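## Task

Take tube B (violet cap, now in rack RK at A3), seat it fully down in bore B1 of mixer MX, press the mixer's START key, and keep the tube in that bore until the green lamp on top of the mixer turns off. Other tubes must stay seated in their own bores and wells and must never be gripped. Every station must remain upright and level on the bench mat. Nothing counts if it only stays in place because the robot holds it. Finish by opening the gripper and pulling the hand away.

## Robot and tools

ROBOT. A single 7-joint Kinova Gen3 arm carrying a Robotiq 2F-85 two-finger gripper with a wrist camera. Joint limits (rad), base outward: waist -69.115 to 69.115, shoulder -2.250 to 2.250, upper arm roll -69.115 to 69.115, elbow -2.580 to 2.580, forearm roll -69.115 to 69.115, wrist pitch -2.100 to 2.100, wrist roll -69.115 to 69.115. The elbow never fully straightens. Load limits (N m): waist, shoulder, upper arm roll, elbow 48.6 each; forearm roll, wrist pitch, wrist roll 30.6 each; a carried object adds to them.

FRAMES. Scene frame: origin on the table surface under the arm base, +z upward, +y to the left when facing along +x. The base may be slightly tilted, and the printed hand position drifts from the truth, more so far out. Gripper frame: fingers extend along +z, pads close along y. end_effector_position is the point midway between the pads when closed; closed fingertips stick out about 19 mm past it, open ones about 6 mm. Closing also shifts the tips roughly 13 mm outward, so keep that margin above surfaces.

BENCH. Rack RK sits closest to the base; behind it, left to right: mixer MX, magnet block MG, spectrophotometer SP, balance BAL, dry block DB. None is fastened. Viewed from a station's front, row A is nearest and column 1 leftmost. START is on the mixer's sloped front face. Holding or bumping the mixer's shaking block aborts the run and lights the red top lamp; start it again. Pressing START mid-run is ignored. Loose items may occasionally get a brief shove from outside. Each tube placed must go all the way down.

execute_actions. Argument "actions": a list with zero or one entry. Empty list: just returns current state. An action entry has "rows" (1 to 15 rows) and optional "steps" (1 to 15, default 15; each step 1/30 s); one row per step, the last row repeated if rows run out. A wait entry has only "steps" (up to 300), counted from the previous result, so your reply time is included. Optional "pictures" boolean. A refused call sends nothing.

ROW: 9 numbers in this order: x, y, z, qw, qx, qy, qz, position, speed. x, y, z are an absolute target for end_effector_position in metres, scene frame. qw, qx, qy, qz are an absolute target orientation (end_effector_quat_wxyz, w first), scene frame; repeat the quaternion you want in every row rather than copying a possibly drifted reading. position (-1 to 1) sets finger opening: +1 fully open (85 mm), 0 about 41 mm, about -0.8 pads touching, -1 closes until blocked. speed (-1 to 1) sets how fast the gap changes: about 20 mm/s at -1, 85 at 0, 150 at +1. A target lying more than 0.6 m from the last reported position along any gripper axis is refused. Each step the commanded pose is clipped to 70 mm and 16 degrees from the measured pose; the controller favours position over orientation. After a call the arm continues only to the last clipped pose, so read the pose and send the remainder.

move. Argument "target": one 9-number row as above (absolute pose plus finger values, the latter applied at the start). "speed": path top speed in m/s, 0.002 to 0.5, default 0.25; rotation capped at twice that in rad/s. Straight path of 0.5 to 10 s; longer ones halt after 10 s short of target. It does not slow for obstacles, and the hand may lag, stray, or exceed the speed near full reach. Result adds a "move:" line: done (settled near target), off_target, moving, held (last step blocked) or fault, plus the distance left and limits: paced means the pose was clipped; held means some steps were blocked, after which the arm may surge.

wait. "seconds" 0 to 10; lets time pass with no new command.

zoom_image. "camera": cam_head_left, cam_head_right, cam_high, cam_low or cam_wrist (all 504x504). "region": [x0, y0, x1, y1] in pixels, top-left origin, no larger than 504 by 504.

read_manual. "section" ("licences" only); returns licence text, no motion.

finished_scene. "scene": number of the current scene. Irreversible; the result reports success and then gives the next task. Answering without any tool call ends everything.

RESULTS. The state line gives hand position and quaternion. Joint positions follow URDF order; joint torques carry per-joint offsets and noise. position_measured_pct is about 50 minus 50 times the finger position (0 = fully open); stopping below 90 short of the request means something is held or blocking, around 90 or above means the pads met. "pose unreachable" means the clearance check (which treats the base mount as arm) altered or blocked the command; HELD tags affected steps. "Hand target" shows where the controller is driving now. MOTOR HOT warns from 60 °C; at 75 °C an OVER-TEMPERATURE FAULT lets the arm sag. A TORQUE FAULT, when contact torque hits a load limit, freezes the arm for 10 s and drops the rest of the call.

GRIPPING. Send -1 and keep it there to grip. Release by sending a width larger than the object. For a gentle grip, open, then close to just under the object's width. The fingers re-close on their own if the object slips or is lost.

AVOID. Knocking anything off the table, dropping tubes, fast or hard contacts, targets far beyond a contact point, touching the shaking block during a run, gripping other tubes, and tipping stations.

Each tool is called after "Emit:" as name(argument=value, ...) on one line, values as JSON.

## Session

Emit:
execute_actions(actions=[])

Scene clock: 0.00 s of 9600.00 s.
end_effector_position=(+0.3199, +0.0337, +0.3662) position_measured_pct=0.0 end_effector_quat_wxyz=(+0.310, +0.943, +0.019, -0.123)
Joint positions: [-0.048  0.502 -0.737  1.629  0.563  1.811  3.827]
Joint velocities: [ 0.001  0.     0.     0.    -0.     0.    -0.001]
Joint torques (N m, as the joint torque sensors report them, + toward a larger angle): no reading
Hand target: +0.320, +0.034, +0.366; +0.310, +0.943, +0.019, -0.123

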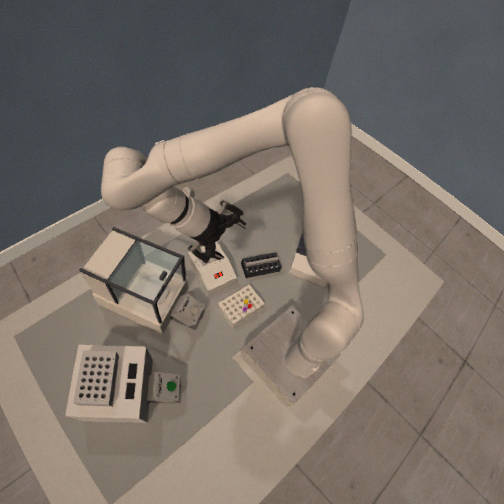

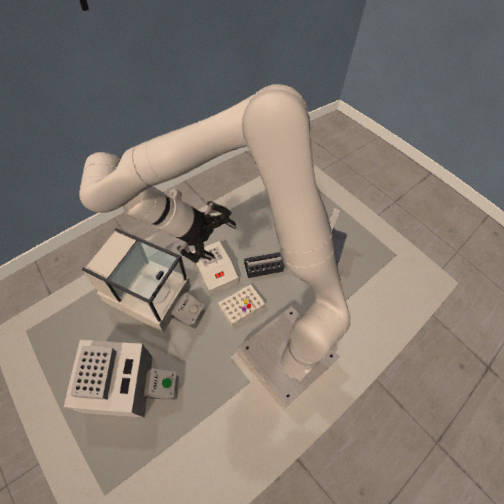

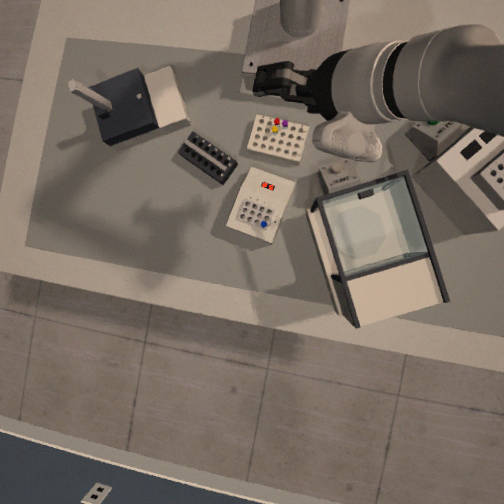

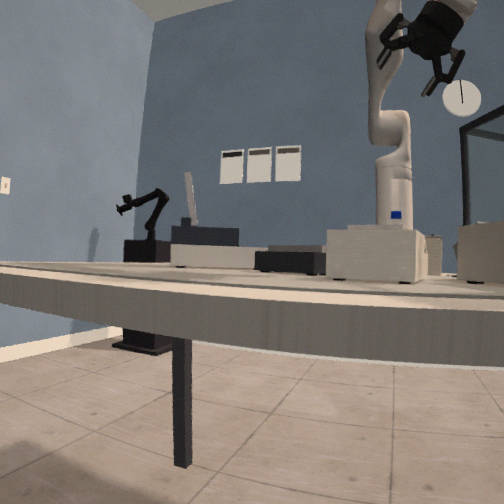

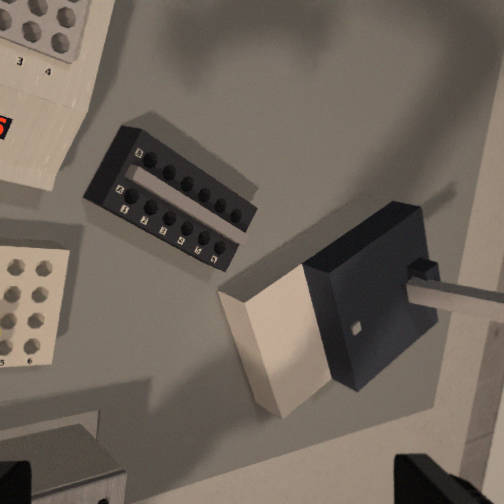

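Emit:
move(target=[0.25, 0.0, 0.25, 0, 0.707, 0.707, 0, 1, 0], speed=0.2)

Scene clock: 10.57 s of 9600.00 s.
end_effector_position=(+0.2497, -0.0001, +0.2501) position_measured_pct=0.0 end_effector_quat_wxyz=(+0.001, +0.707, +0.708, -0.001)
Joint positions: [ 0.957  0.195 -1.163  2.277  0.264  0.807  5.868]
Joint velocities: [ 0.012  0.002  0.003  0.001 -0.005 -0.003  0.014]
Joint torques (N m, as the joint torque sensors report them, + toward a larger angle): [ 0.2  -5.47 -1.04 -6.37  0.28  0.06  0.1 ]
Hand target: +0.250, -0.000, +0.250; +0.000, +0.707, +0.707, -0.001
Off the commanded pose: 0.000 m, 0 deg.
move: done

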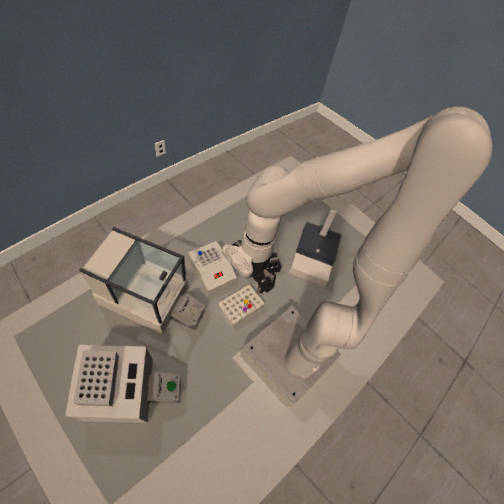

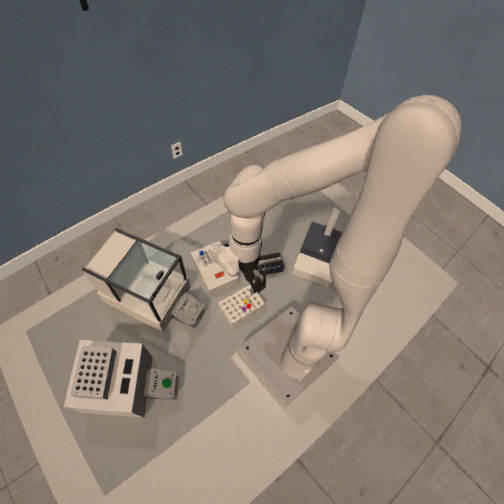

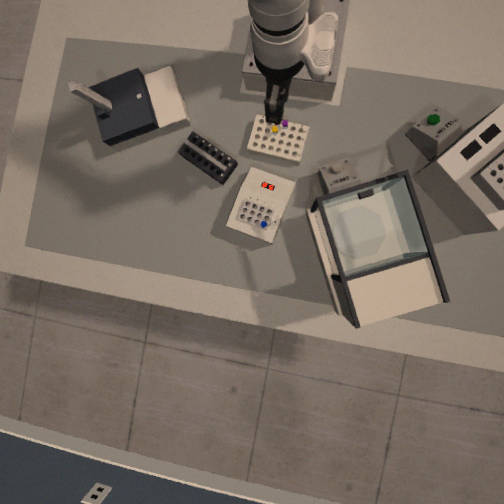

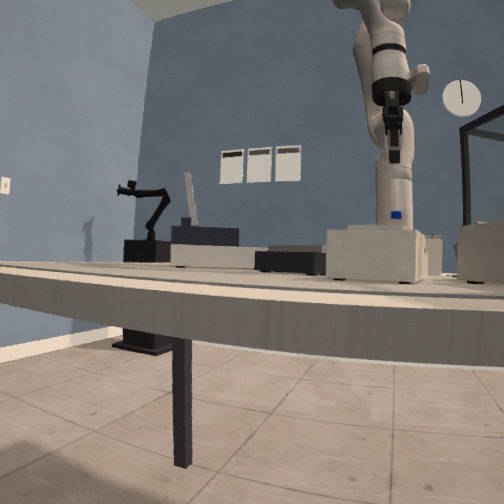

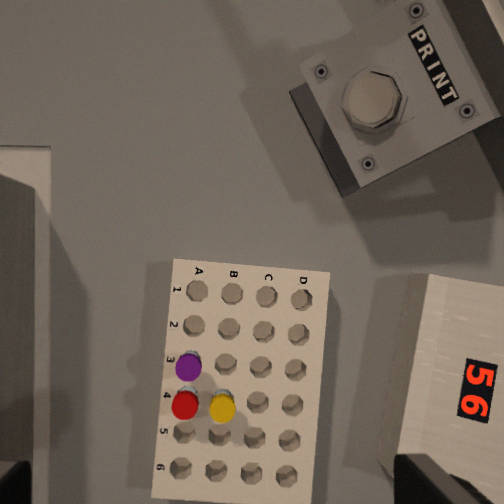

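Emit:
move(target=[0.236, -0.001, 0.125, 0, 0.734, 0.679, 0, -0.3, 0], speed=0.1)

Scene clock: 16.73 s of 9600.00 s.
end_effector_position=(+0.2359, -0.0007, +0.1253) position_measured_pct=65.1 end_effector_quat_wxyz=(-0.002, +0.735, +0.679, +0.001)
Joint positions: [ 0.425  0.525 -0.657  2.509  1.011  0.374  5.029]
Joint velocities: [-0.04  -0.001  0.025  0.013  0.05  -0.018 -0.059]
Joint torques (N m, as the joint torque sensors report them, + toward a larger angle): [ -0.14 -10.4   -0.45  -1.97  -0.09  -0.43   0.63]
Hand target: +0.236, -0.000, +0.125; -0.002, +0.734, +0.679, +0.001
Off the commanded pose: 0.000 m, 0 deg.
move: done

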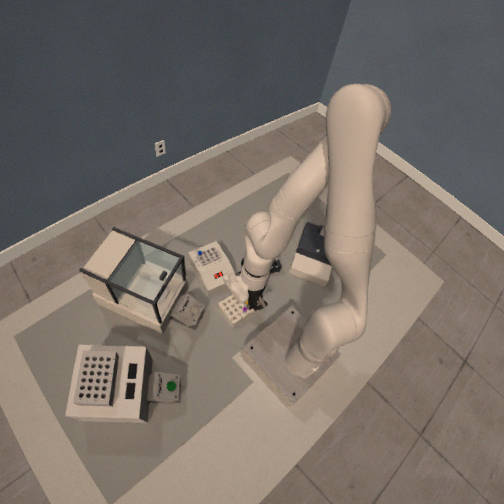

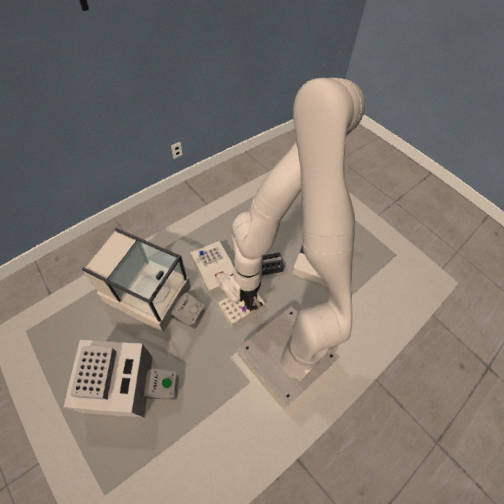

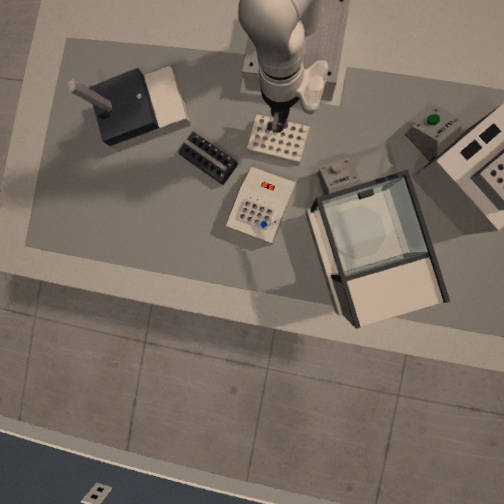

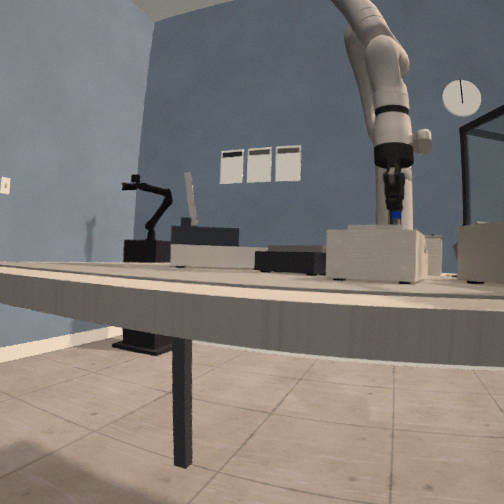

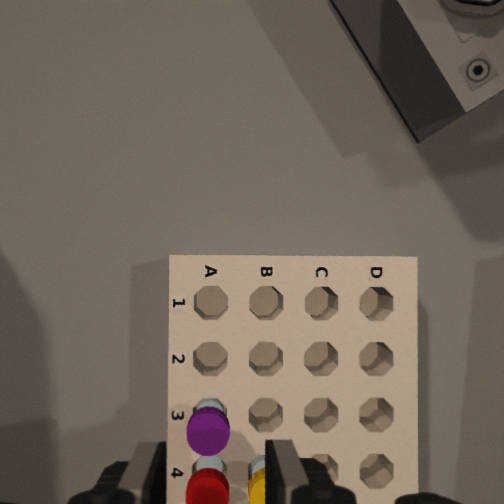

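Emit:
move(target=[0.234, 0.004, 0.10, 0, 0.734, 0.679, 0, -0.3, 0], speed=0.04)

Scene clock: 21.70 s of 9600.00 s.
end_effector_position=(+0.2340, +0.0039, +0.1003) position_measured_pct=65.1 end_effector_quat_wxyz=(-0.001, +0.734, +0.679, -0.001)
Joint positions: [ 0.271  0.597 -0.492  2.536  1.328  0.284  4.706]
Joint velocities: [-0.041  0.004  0.036  0.021  0.145 -0.022 -0.154]
Joint torques (N m, as the joint torque sensors report them, + toward a larger angle): [ -0.74 -10.83  -1.14   0.28  -0.04  -0.38   0.25]
Hand target: +0.234, +0.004, +0.100; -0.001, +0.734, +0.679, -0.000
Off the commanded pose: 0.000 m, 0 deg.
move: done

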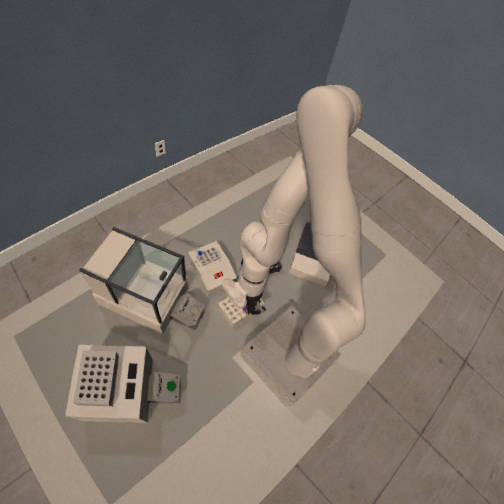

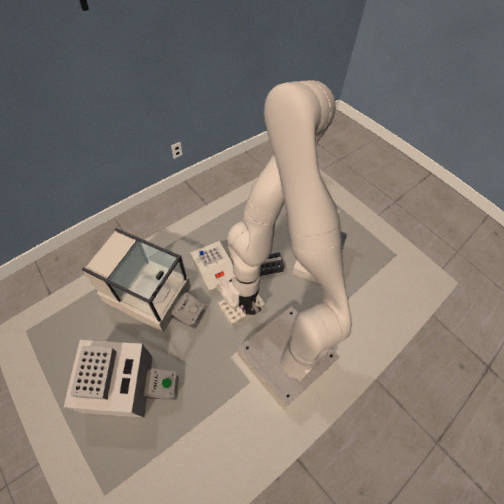

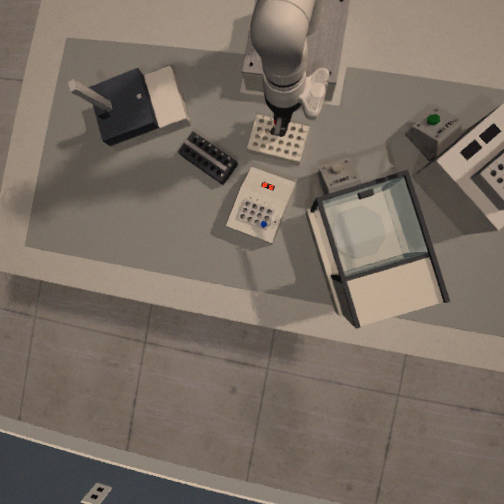

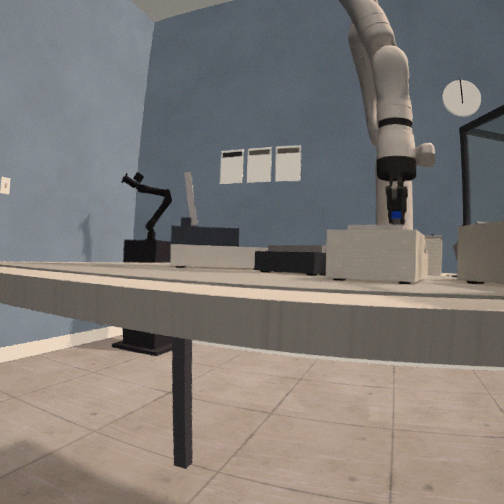

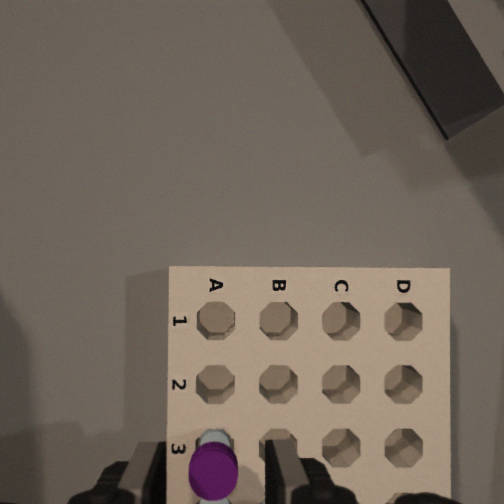

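Emit:
move(target=[0.234, 0.006, 0.079, 0, 0.734, 0.679, 0, -0.3, 0], speed=0.03)

Scene clock: 25.50 s of 9600.00 s.
end_effector_position=(+0.2342, +0.0062, +0.0794) position_measured_pct=65.1 end_effector_quat_wxyz=(-0.001, +0.734, +0.679, -0.000)
Joint positions: [ 0.258  0.69  -0.494  2.546  1.659  0.315  4.372]
Joint velocities: [ 0.023  0.021 -0.042  0.017  0.106  0.038 -0.114]
Joint torques (N m, as the joint torque sensors report them, + toward a larger angle): [  0.12 -12.63  -0.96   0.63  -0.16  -0.24   0.57]
Hand target: +0.234, +0.006, +0.079; -0.001, +0.734, +0.679, -0.000
Off the commanded pose: 0.000 m, 0 deg.
move: done

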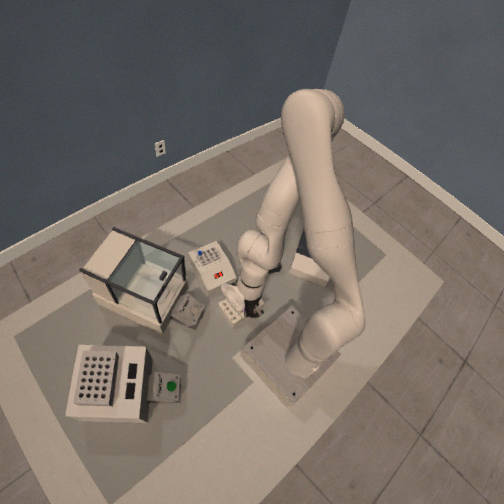

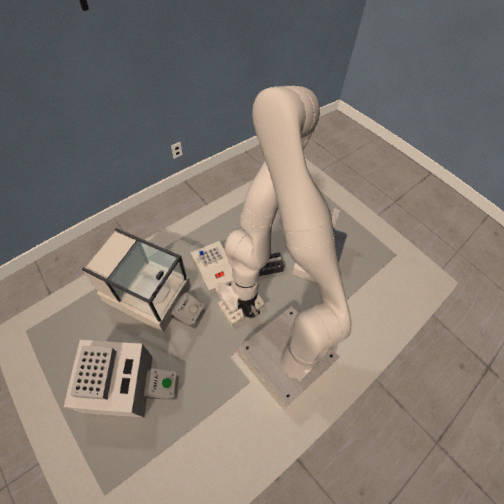

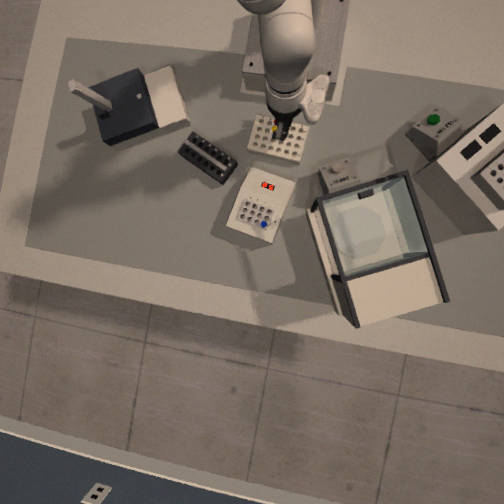

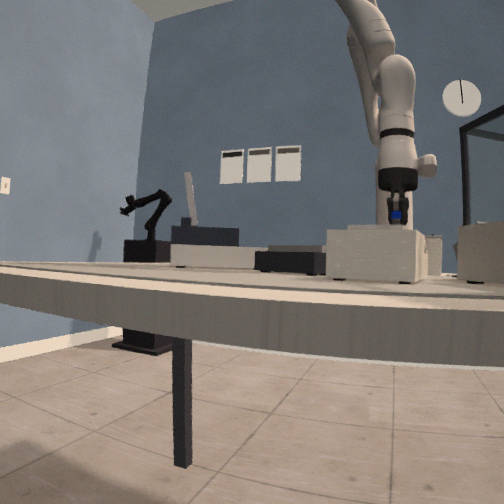

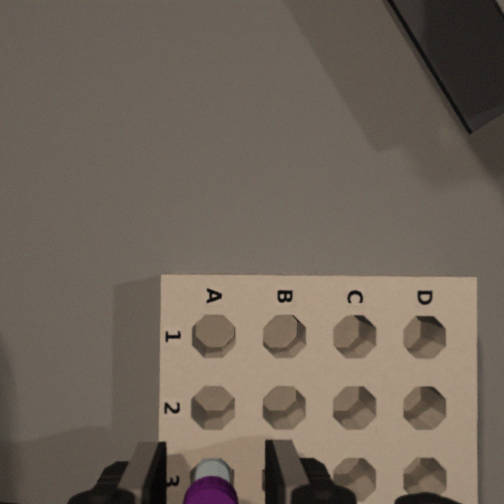

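Emit:
execute_actions(actions=[{"rows": [[0.2335, 0.006, 0.079, 0, 0.734, 0.679, 0, -1, -0.5]], "steps": 15}], pictures=false)

Emit:
move(target=[0.2335, 0.006, 0.2, 0, 0.734, 0.679, 0, -1, -0.5], speed=0.06)

Scene clock: 28.47 s of 9600.00 s.
end_effector_position=(+0.2334, +0.0060, +0.0792) position_measured_pct=82.9 end_effector_quat_wxyz=(+0.000, +0.734, +0.679, +0.000)
Joint positions: [ 0.262  0.692 -0.502  2.55   1.676  0.322  4.353]
Joint velocities: [-0.    -0.002 -0.001  0.     0.     0.001 -0.   ]
Joint torques (N m, as the joint torque sensors report them, + toward a larger angle): [ -0.32 -10.48  -0.68  -0.4    0.14  -0.07   0.47]
Hand target: +0.233, +0.006, +0.079; -0.000, +0.734, +0.679, -0.000
Off the commanded pose: 0.000 m, 0 deg.
Steps of this call (steps 1 to 74: nothing new was sent; steps 75 to 89: all 15 steps of this action). Readings (end_effector_position | what the end effector reports):
75: (+0.2338, +0.0061, +0.0790) | position_measured_pct=65.1
76: (+0.2337, +0.0060, +0.0790) | position_measured_pct=65.5
78: (+0.2336, +0.0060, +0.0790) | position_measured_pct=67.9
82: (+0.2335, +0.0060, +0.0790) | position_measured_pct=75.0
89: the state above

Scene clock: 31.13 s of 9600.00 s.
end_effector_position=(+0.2339, +0.0055, +0.1997) position_measured_pct=83.3 end_effector_quat_wxyz=(+0.002, +0.734, +0.679, -0.000)
Joint positions: [ 0.698  0.287 -0.961  2.415  0.439  0.608  5.562]
Joint velocities: [ 0.014 -0.006 -0.001 -0.002 -0.009  0.002  0.009]
Joint torques (N m, as the joint torque sensors report them, + toward a larger angle): [-0.36 -6.9  -1.32 -4.61 -0.42 -0.11 -0.04]
Hand target: +0.234, +0.005, +0.200; +0.002, +0.734, +0.679, -0.000
Off the commanded pose: 0.001 m, 0 deg.
move: done

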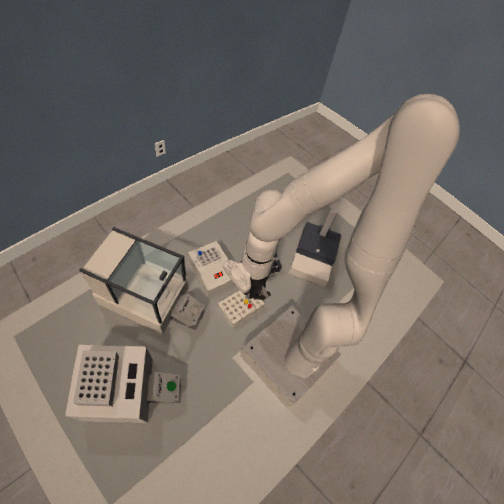

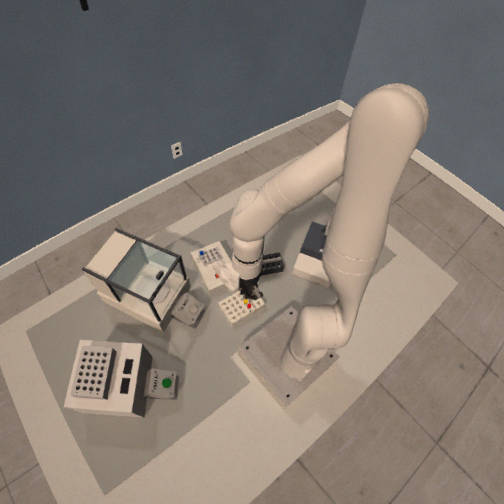

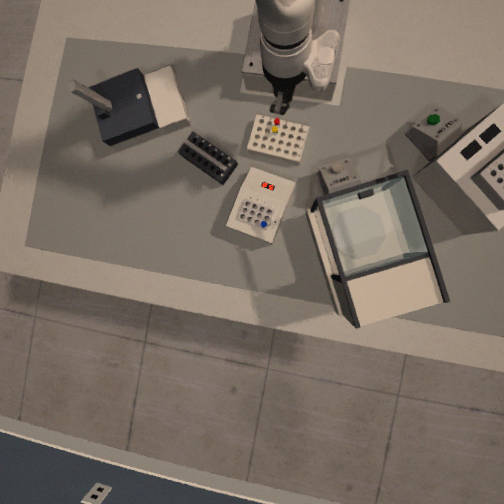

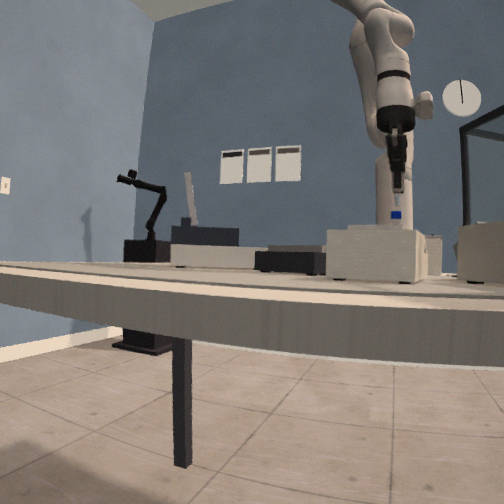

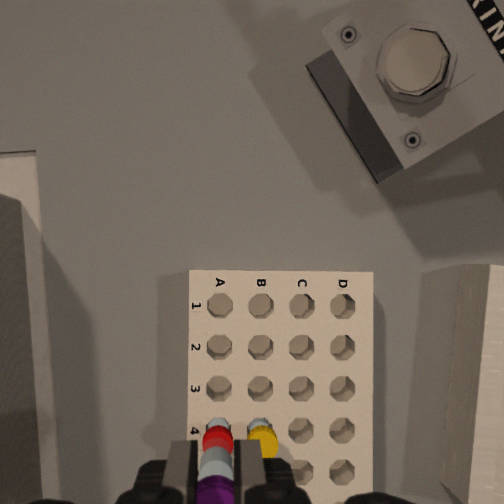

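Emit:
move(target=[0.28, 0.40, 0.38, 0, 0.899, 0.438, 0, -1, -0.5], speed=0.2)

Scene clock: 42.57 s of 9600.00 s.
end_effector_position=(+0.2802, +0.4003, +0.3804) position_measured_pct=83.3 end_effector_quat_wxyz=(-0.001, +0.900, +0.437, +0.001)
Joint positions: [-0.485  0.568 -0.88   1.292  0.431  1.479  4.258]
Joint velocities: [-0.006  0.005 -0.001 -0.003 -0.     0.002 -0.005]
Joint torques (N m, as the joint torque sensors report them, + toward a larger angle): [ -0.53 -17.55  -2.89  -7.51   0.07  -0.57   0.28]
Hand target: +0.280, +0.400, +0.380; -0.001, +0.900, +0.437, +0.001
Off the commanded pose: 0.001 m, 0 deg.
move: done

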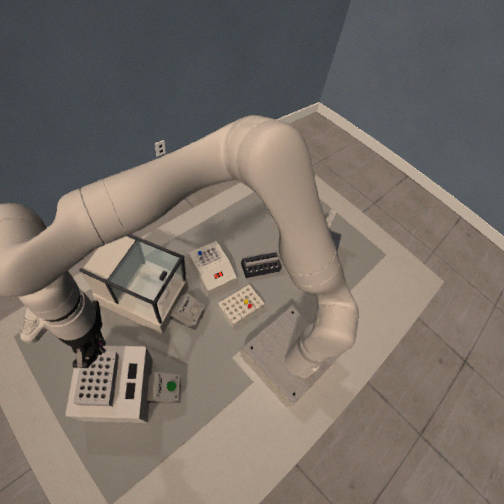

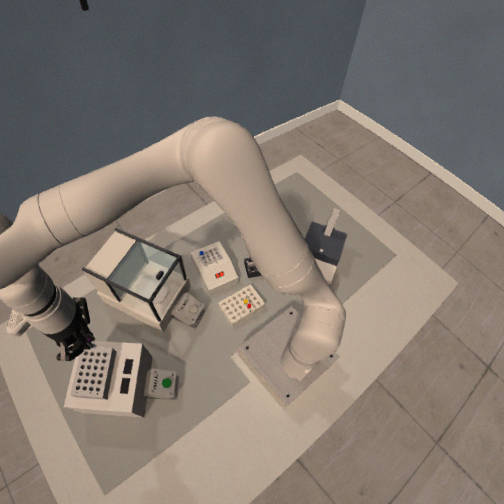

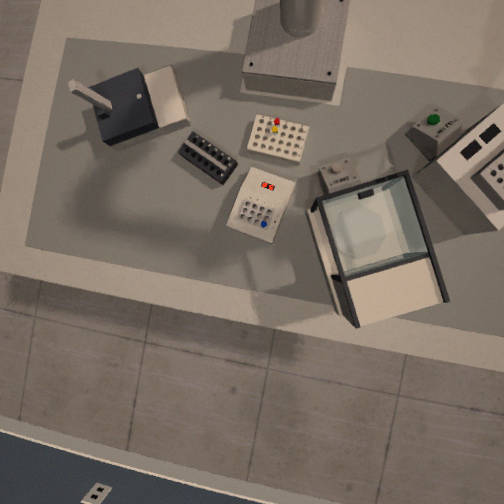

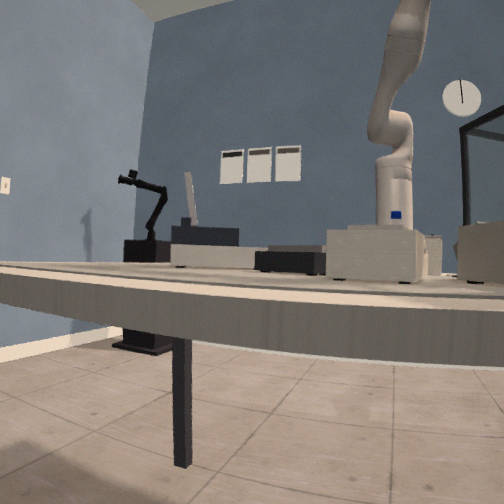

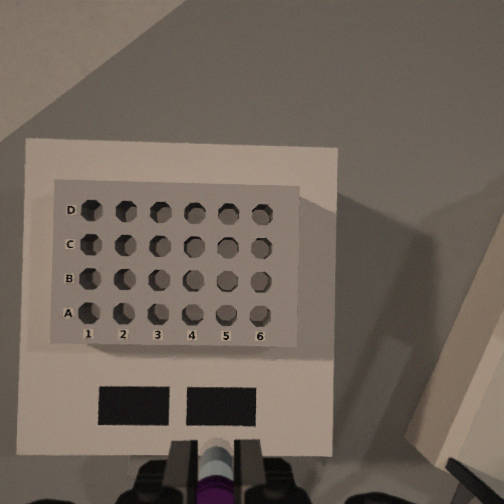

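Emit:
move(target=[0.2575, 0.481, 0.26, 0, 0.899, 0.438, 0, -1, -0.5], speed=0.1)

Scene clock: 48.20 s of 9600.00 s.
end_effector_position=(+0.2576, +0.4811, +0.2603) position_measured_pct=83.3 end_effector_quat_wxyz=(-0.001, +0.899, +0.438, +0.000)
Joint positions: [-0.682  0.79  -0.803  1.305  0.563  1.283  4.094]
Joint velocities: [-0.003  0.004  0.001 -0.001  0.001 -0.     0.   ]
Joint torques (N m, as the joint torque sensors report them, + toward a larger angle): [ -0.42 -20.48  -4.16  -7.62   0.08  -0.13   0.12]
Hand target: +0.257, +0.481, +0.260; -0.000, +0.899, +0.438, -0.000
Off the commanded pose: 0.000 m, 0 deg.
move: done

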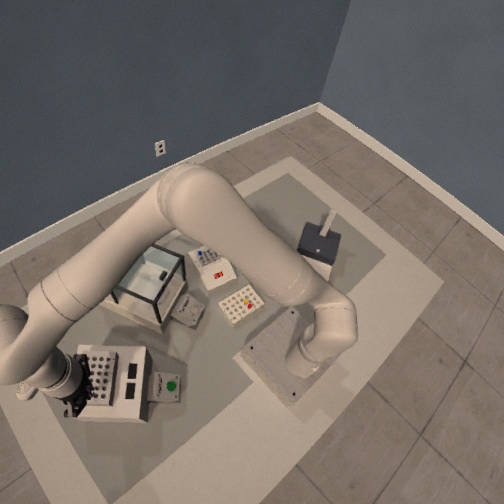

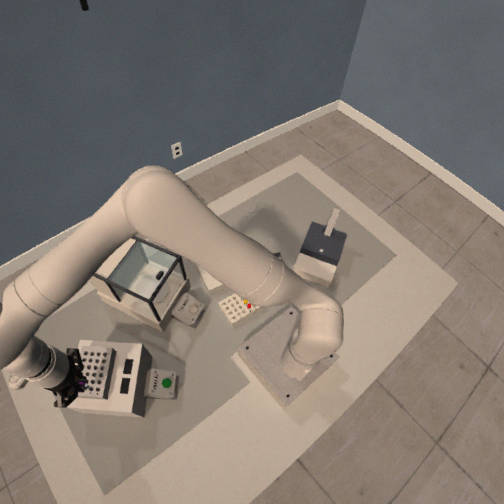

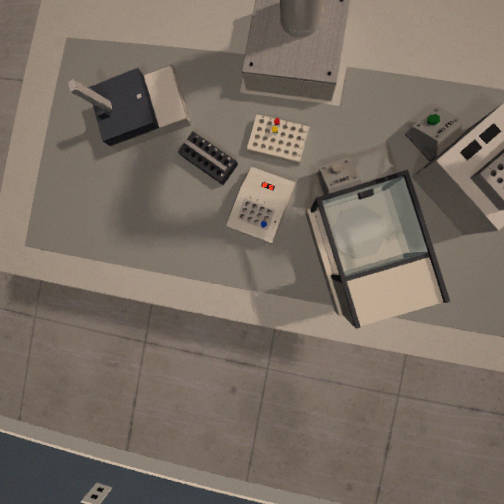

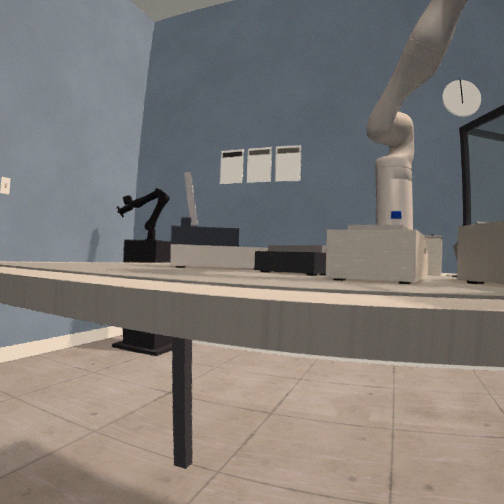

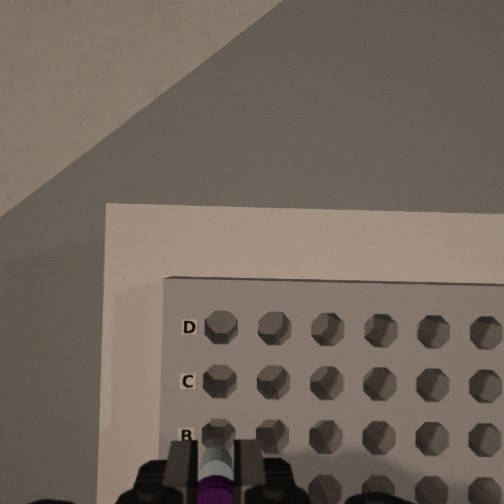

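Emit:
move(target=[0.260, 0.482, 0.246, 0, 0.899, 0.438, 0, -1, -0.5], speed=0.03)

Emit:
zoom_image(camera="cam_wrist", region=[120, 330, 320, 504])

Scene clock: 53.00 s of 9600.00 s.
end_effector_position=(+0.2600, +0.4820, +0.2462) position_measured_pct=83.3 end_effector_quat_wxyz=(-0.000, +0.899, +0.438, +0.000)
Joint positions: [-0.683  0.809 -0.794  1.318  0.575  1.256  4.088]
Joint velocities: [-0.001  0.003  0.002  0.     0.002 -0.003 -0.   ]
Joint torques (N m, as the joint torque sensors report them, + toward a larger angle): [  0.03 -20.38  -3.86  -6.48   0.05  -0.22   0.04]
Hand target: +0.260, +0.482, +0.246; -0.000, +0.899, +0.438, -0.000
Off the commanded pose: 0.000 m, 0 deg.
move: done

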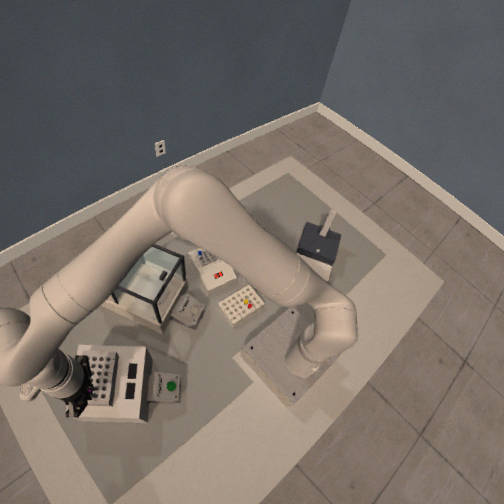

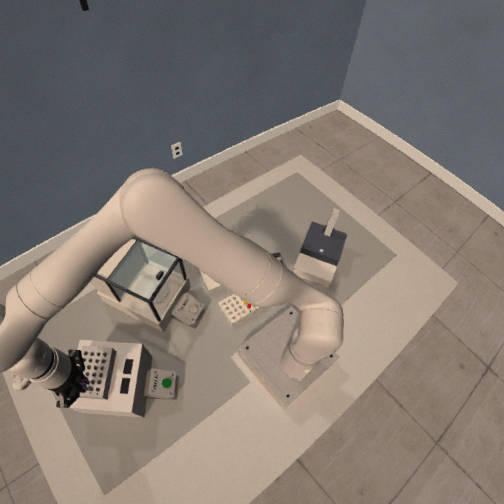

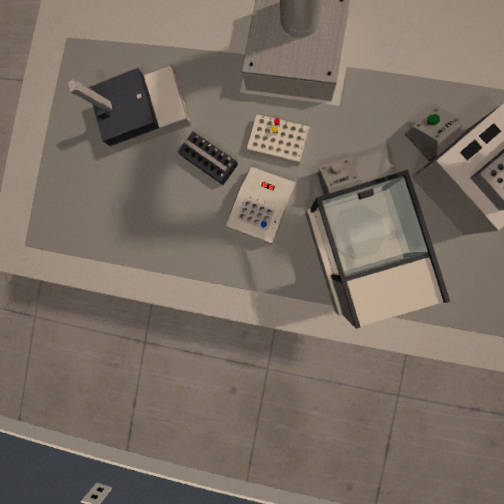

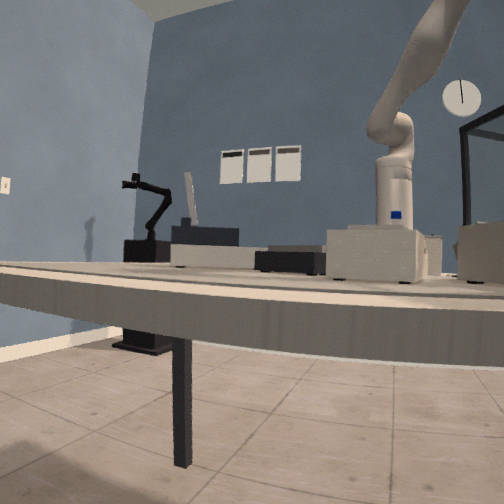

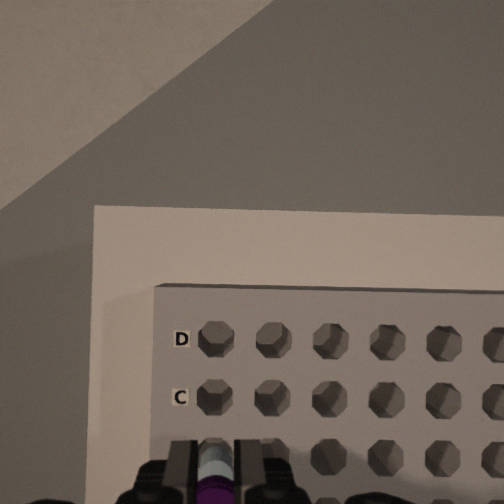

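Region (120, 330, 320, 504) of cam_wrist's 504x504 image, scaled by 2.520; it fills the top 438 rows of this view, and the rest is white.

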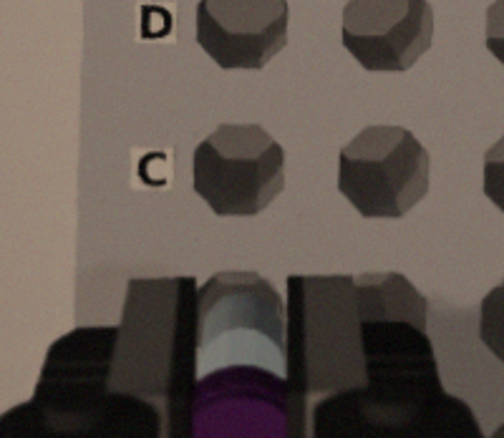

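Aligned. Insert.

Emit:
move(target=[0.260, 0.482, 0.217, 0, 0.899, 0.438, 0, -1, -0.5], speed=0.02)

Scene clock: 56.80 s of 9600.00 s.
end_effector_position=(+0.2613, +0.4867, +0.2386) position_measured_pct=83.3 end_effector_quat_wxyz=(-0.007, +0.899, +0.438, +0.014)
Joint positions: [-0.68   0.81  -0.797  1.348  0.603  1.206  4.063]
Joint velocities: [ 0.003  0.    -0.007  0.003  0.007 -0.    -0.004]
Joint torques (N m, as the joint torque sensors report them, + toward a larger angle): [-1.02  7.3   2.83  0.6   1.3  -5.29  0.02]
Hand target: +0.260, +0.482, +0.218; -0.000, +0.899, +0.438, -0.000
Off the commanded pose: 0.022 m, 2 deg.
move: off_target

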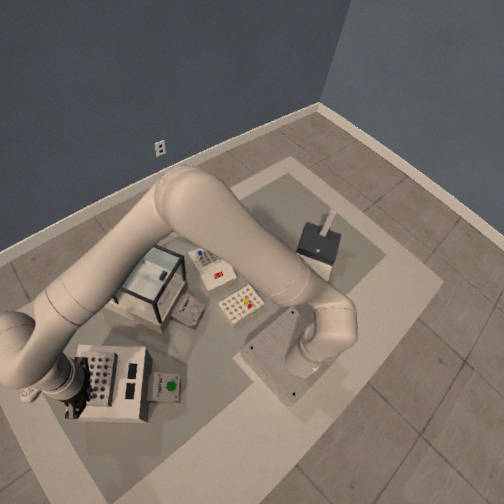

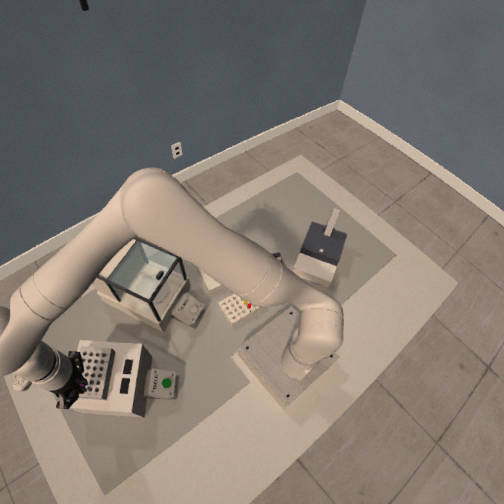

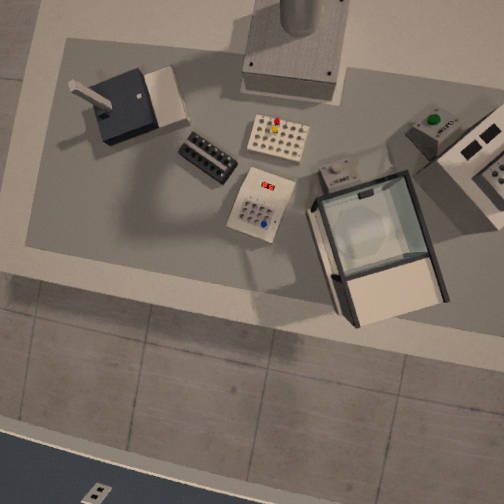

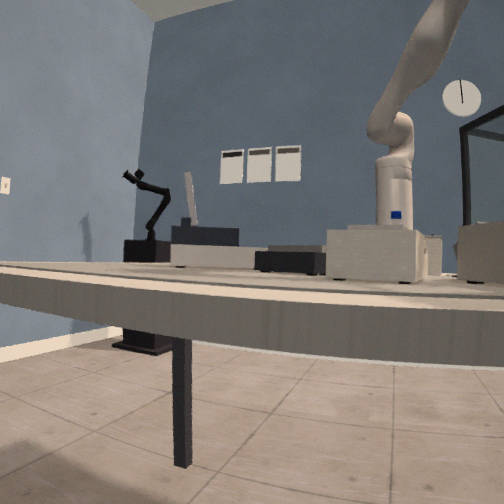

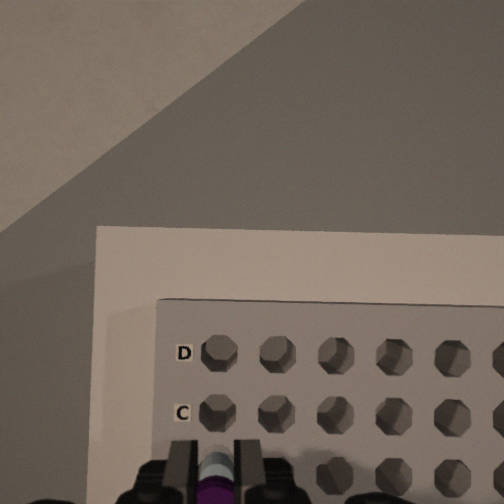

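Emit:
move(target=[0.2585, 0.480, 0.25, 0, 0.899, 0.438, 0, -1, -0.5], speed=0.03)

Emit:
zoom_image(camera="cam_wrist", region=[120, 330, 320, 504])

Scene clock: 60.53 s of 9600.00 s.
end_effector_position=(+0.2585, +0.4800, +0.2499) position_measured_pct=83.3 end_effector_quat_wxyz=(-0.000, +0.899, +0.438, +0.000)
Joint positions: [-0.677  0.802 -0.804  1.323  0.576  1.261  4.084]
Joint velocities: [ 0.001 -0.    -0.    -0.004 -0.002  0.005  0.003]
Joint torques (N m, as the joint torque sensors report them, + toward a larger angle): [ -0.12 -20.    -4.14  -7.14  -0.13   0.     0.2 ]
Hand target: +0.259, +0.480, +0.250; +0.000, +0.899, +0.438, +0.000
Off the commanded pose: 0.000 m, 0 deg.
move: done

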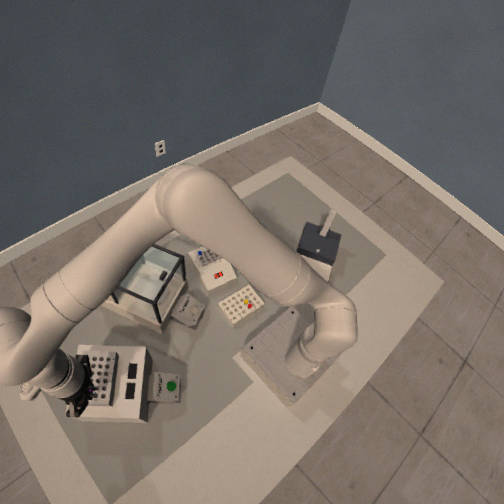

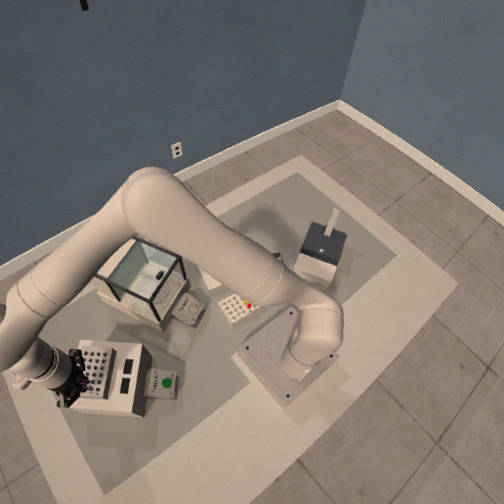

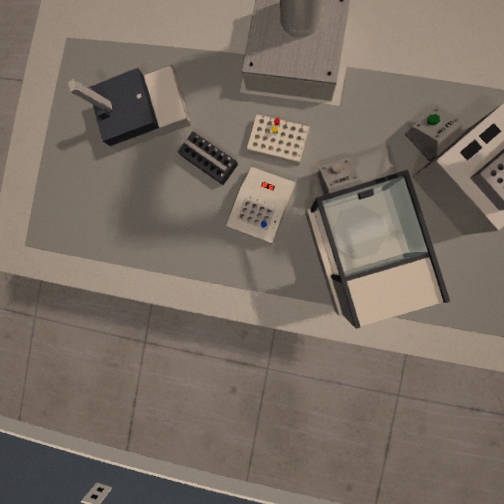

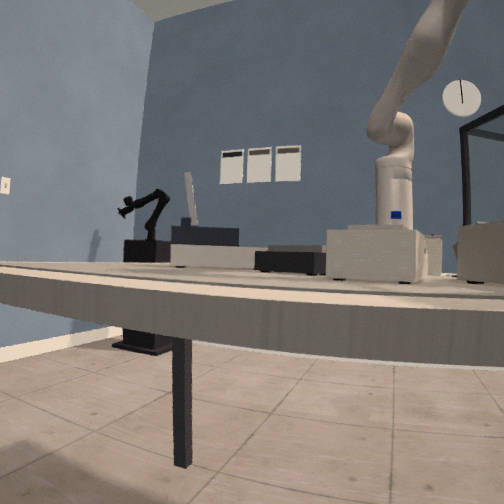

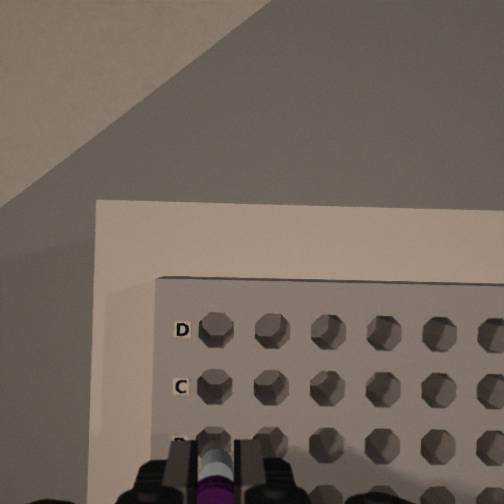

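Region (120, 330, 320, 504) of cam_wrist's 504x504 image, scaled by 2.520; it fills the top 438 rows of this view, and the rest is white.

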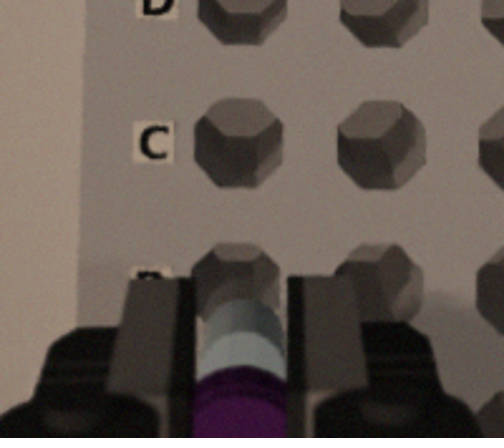

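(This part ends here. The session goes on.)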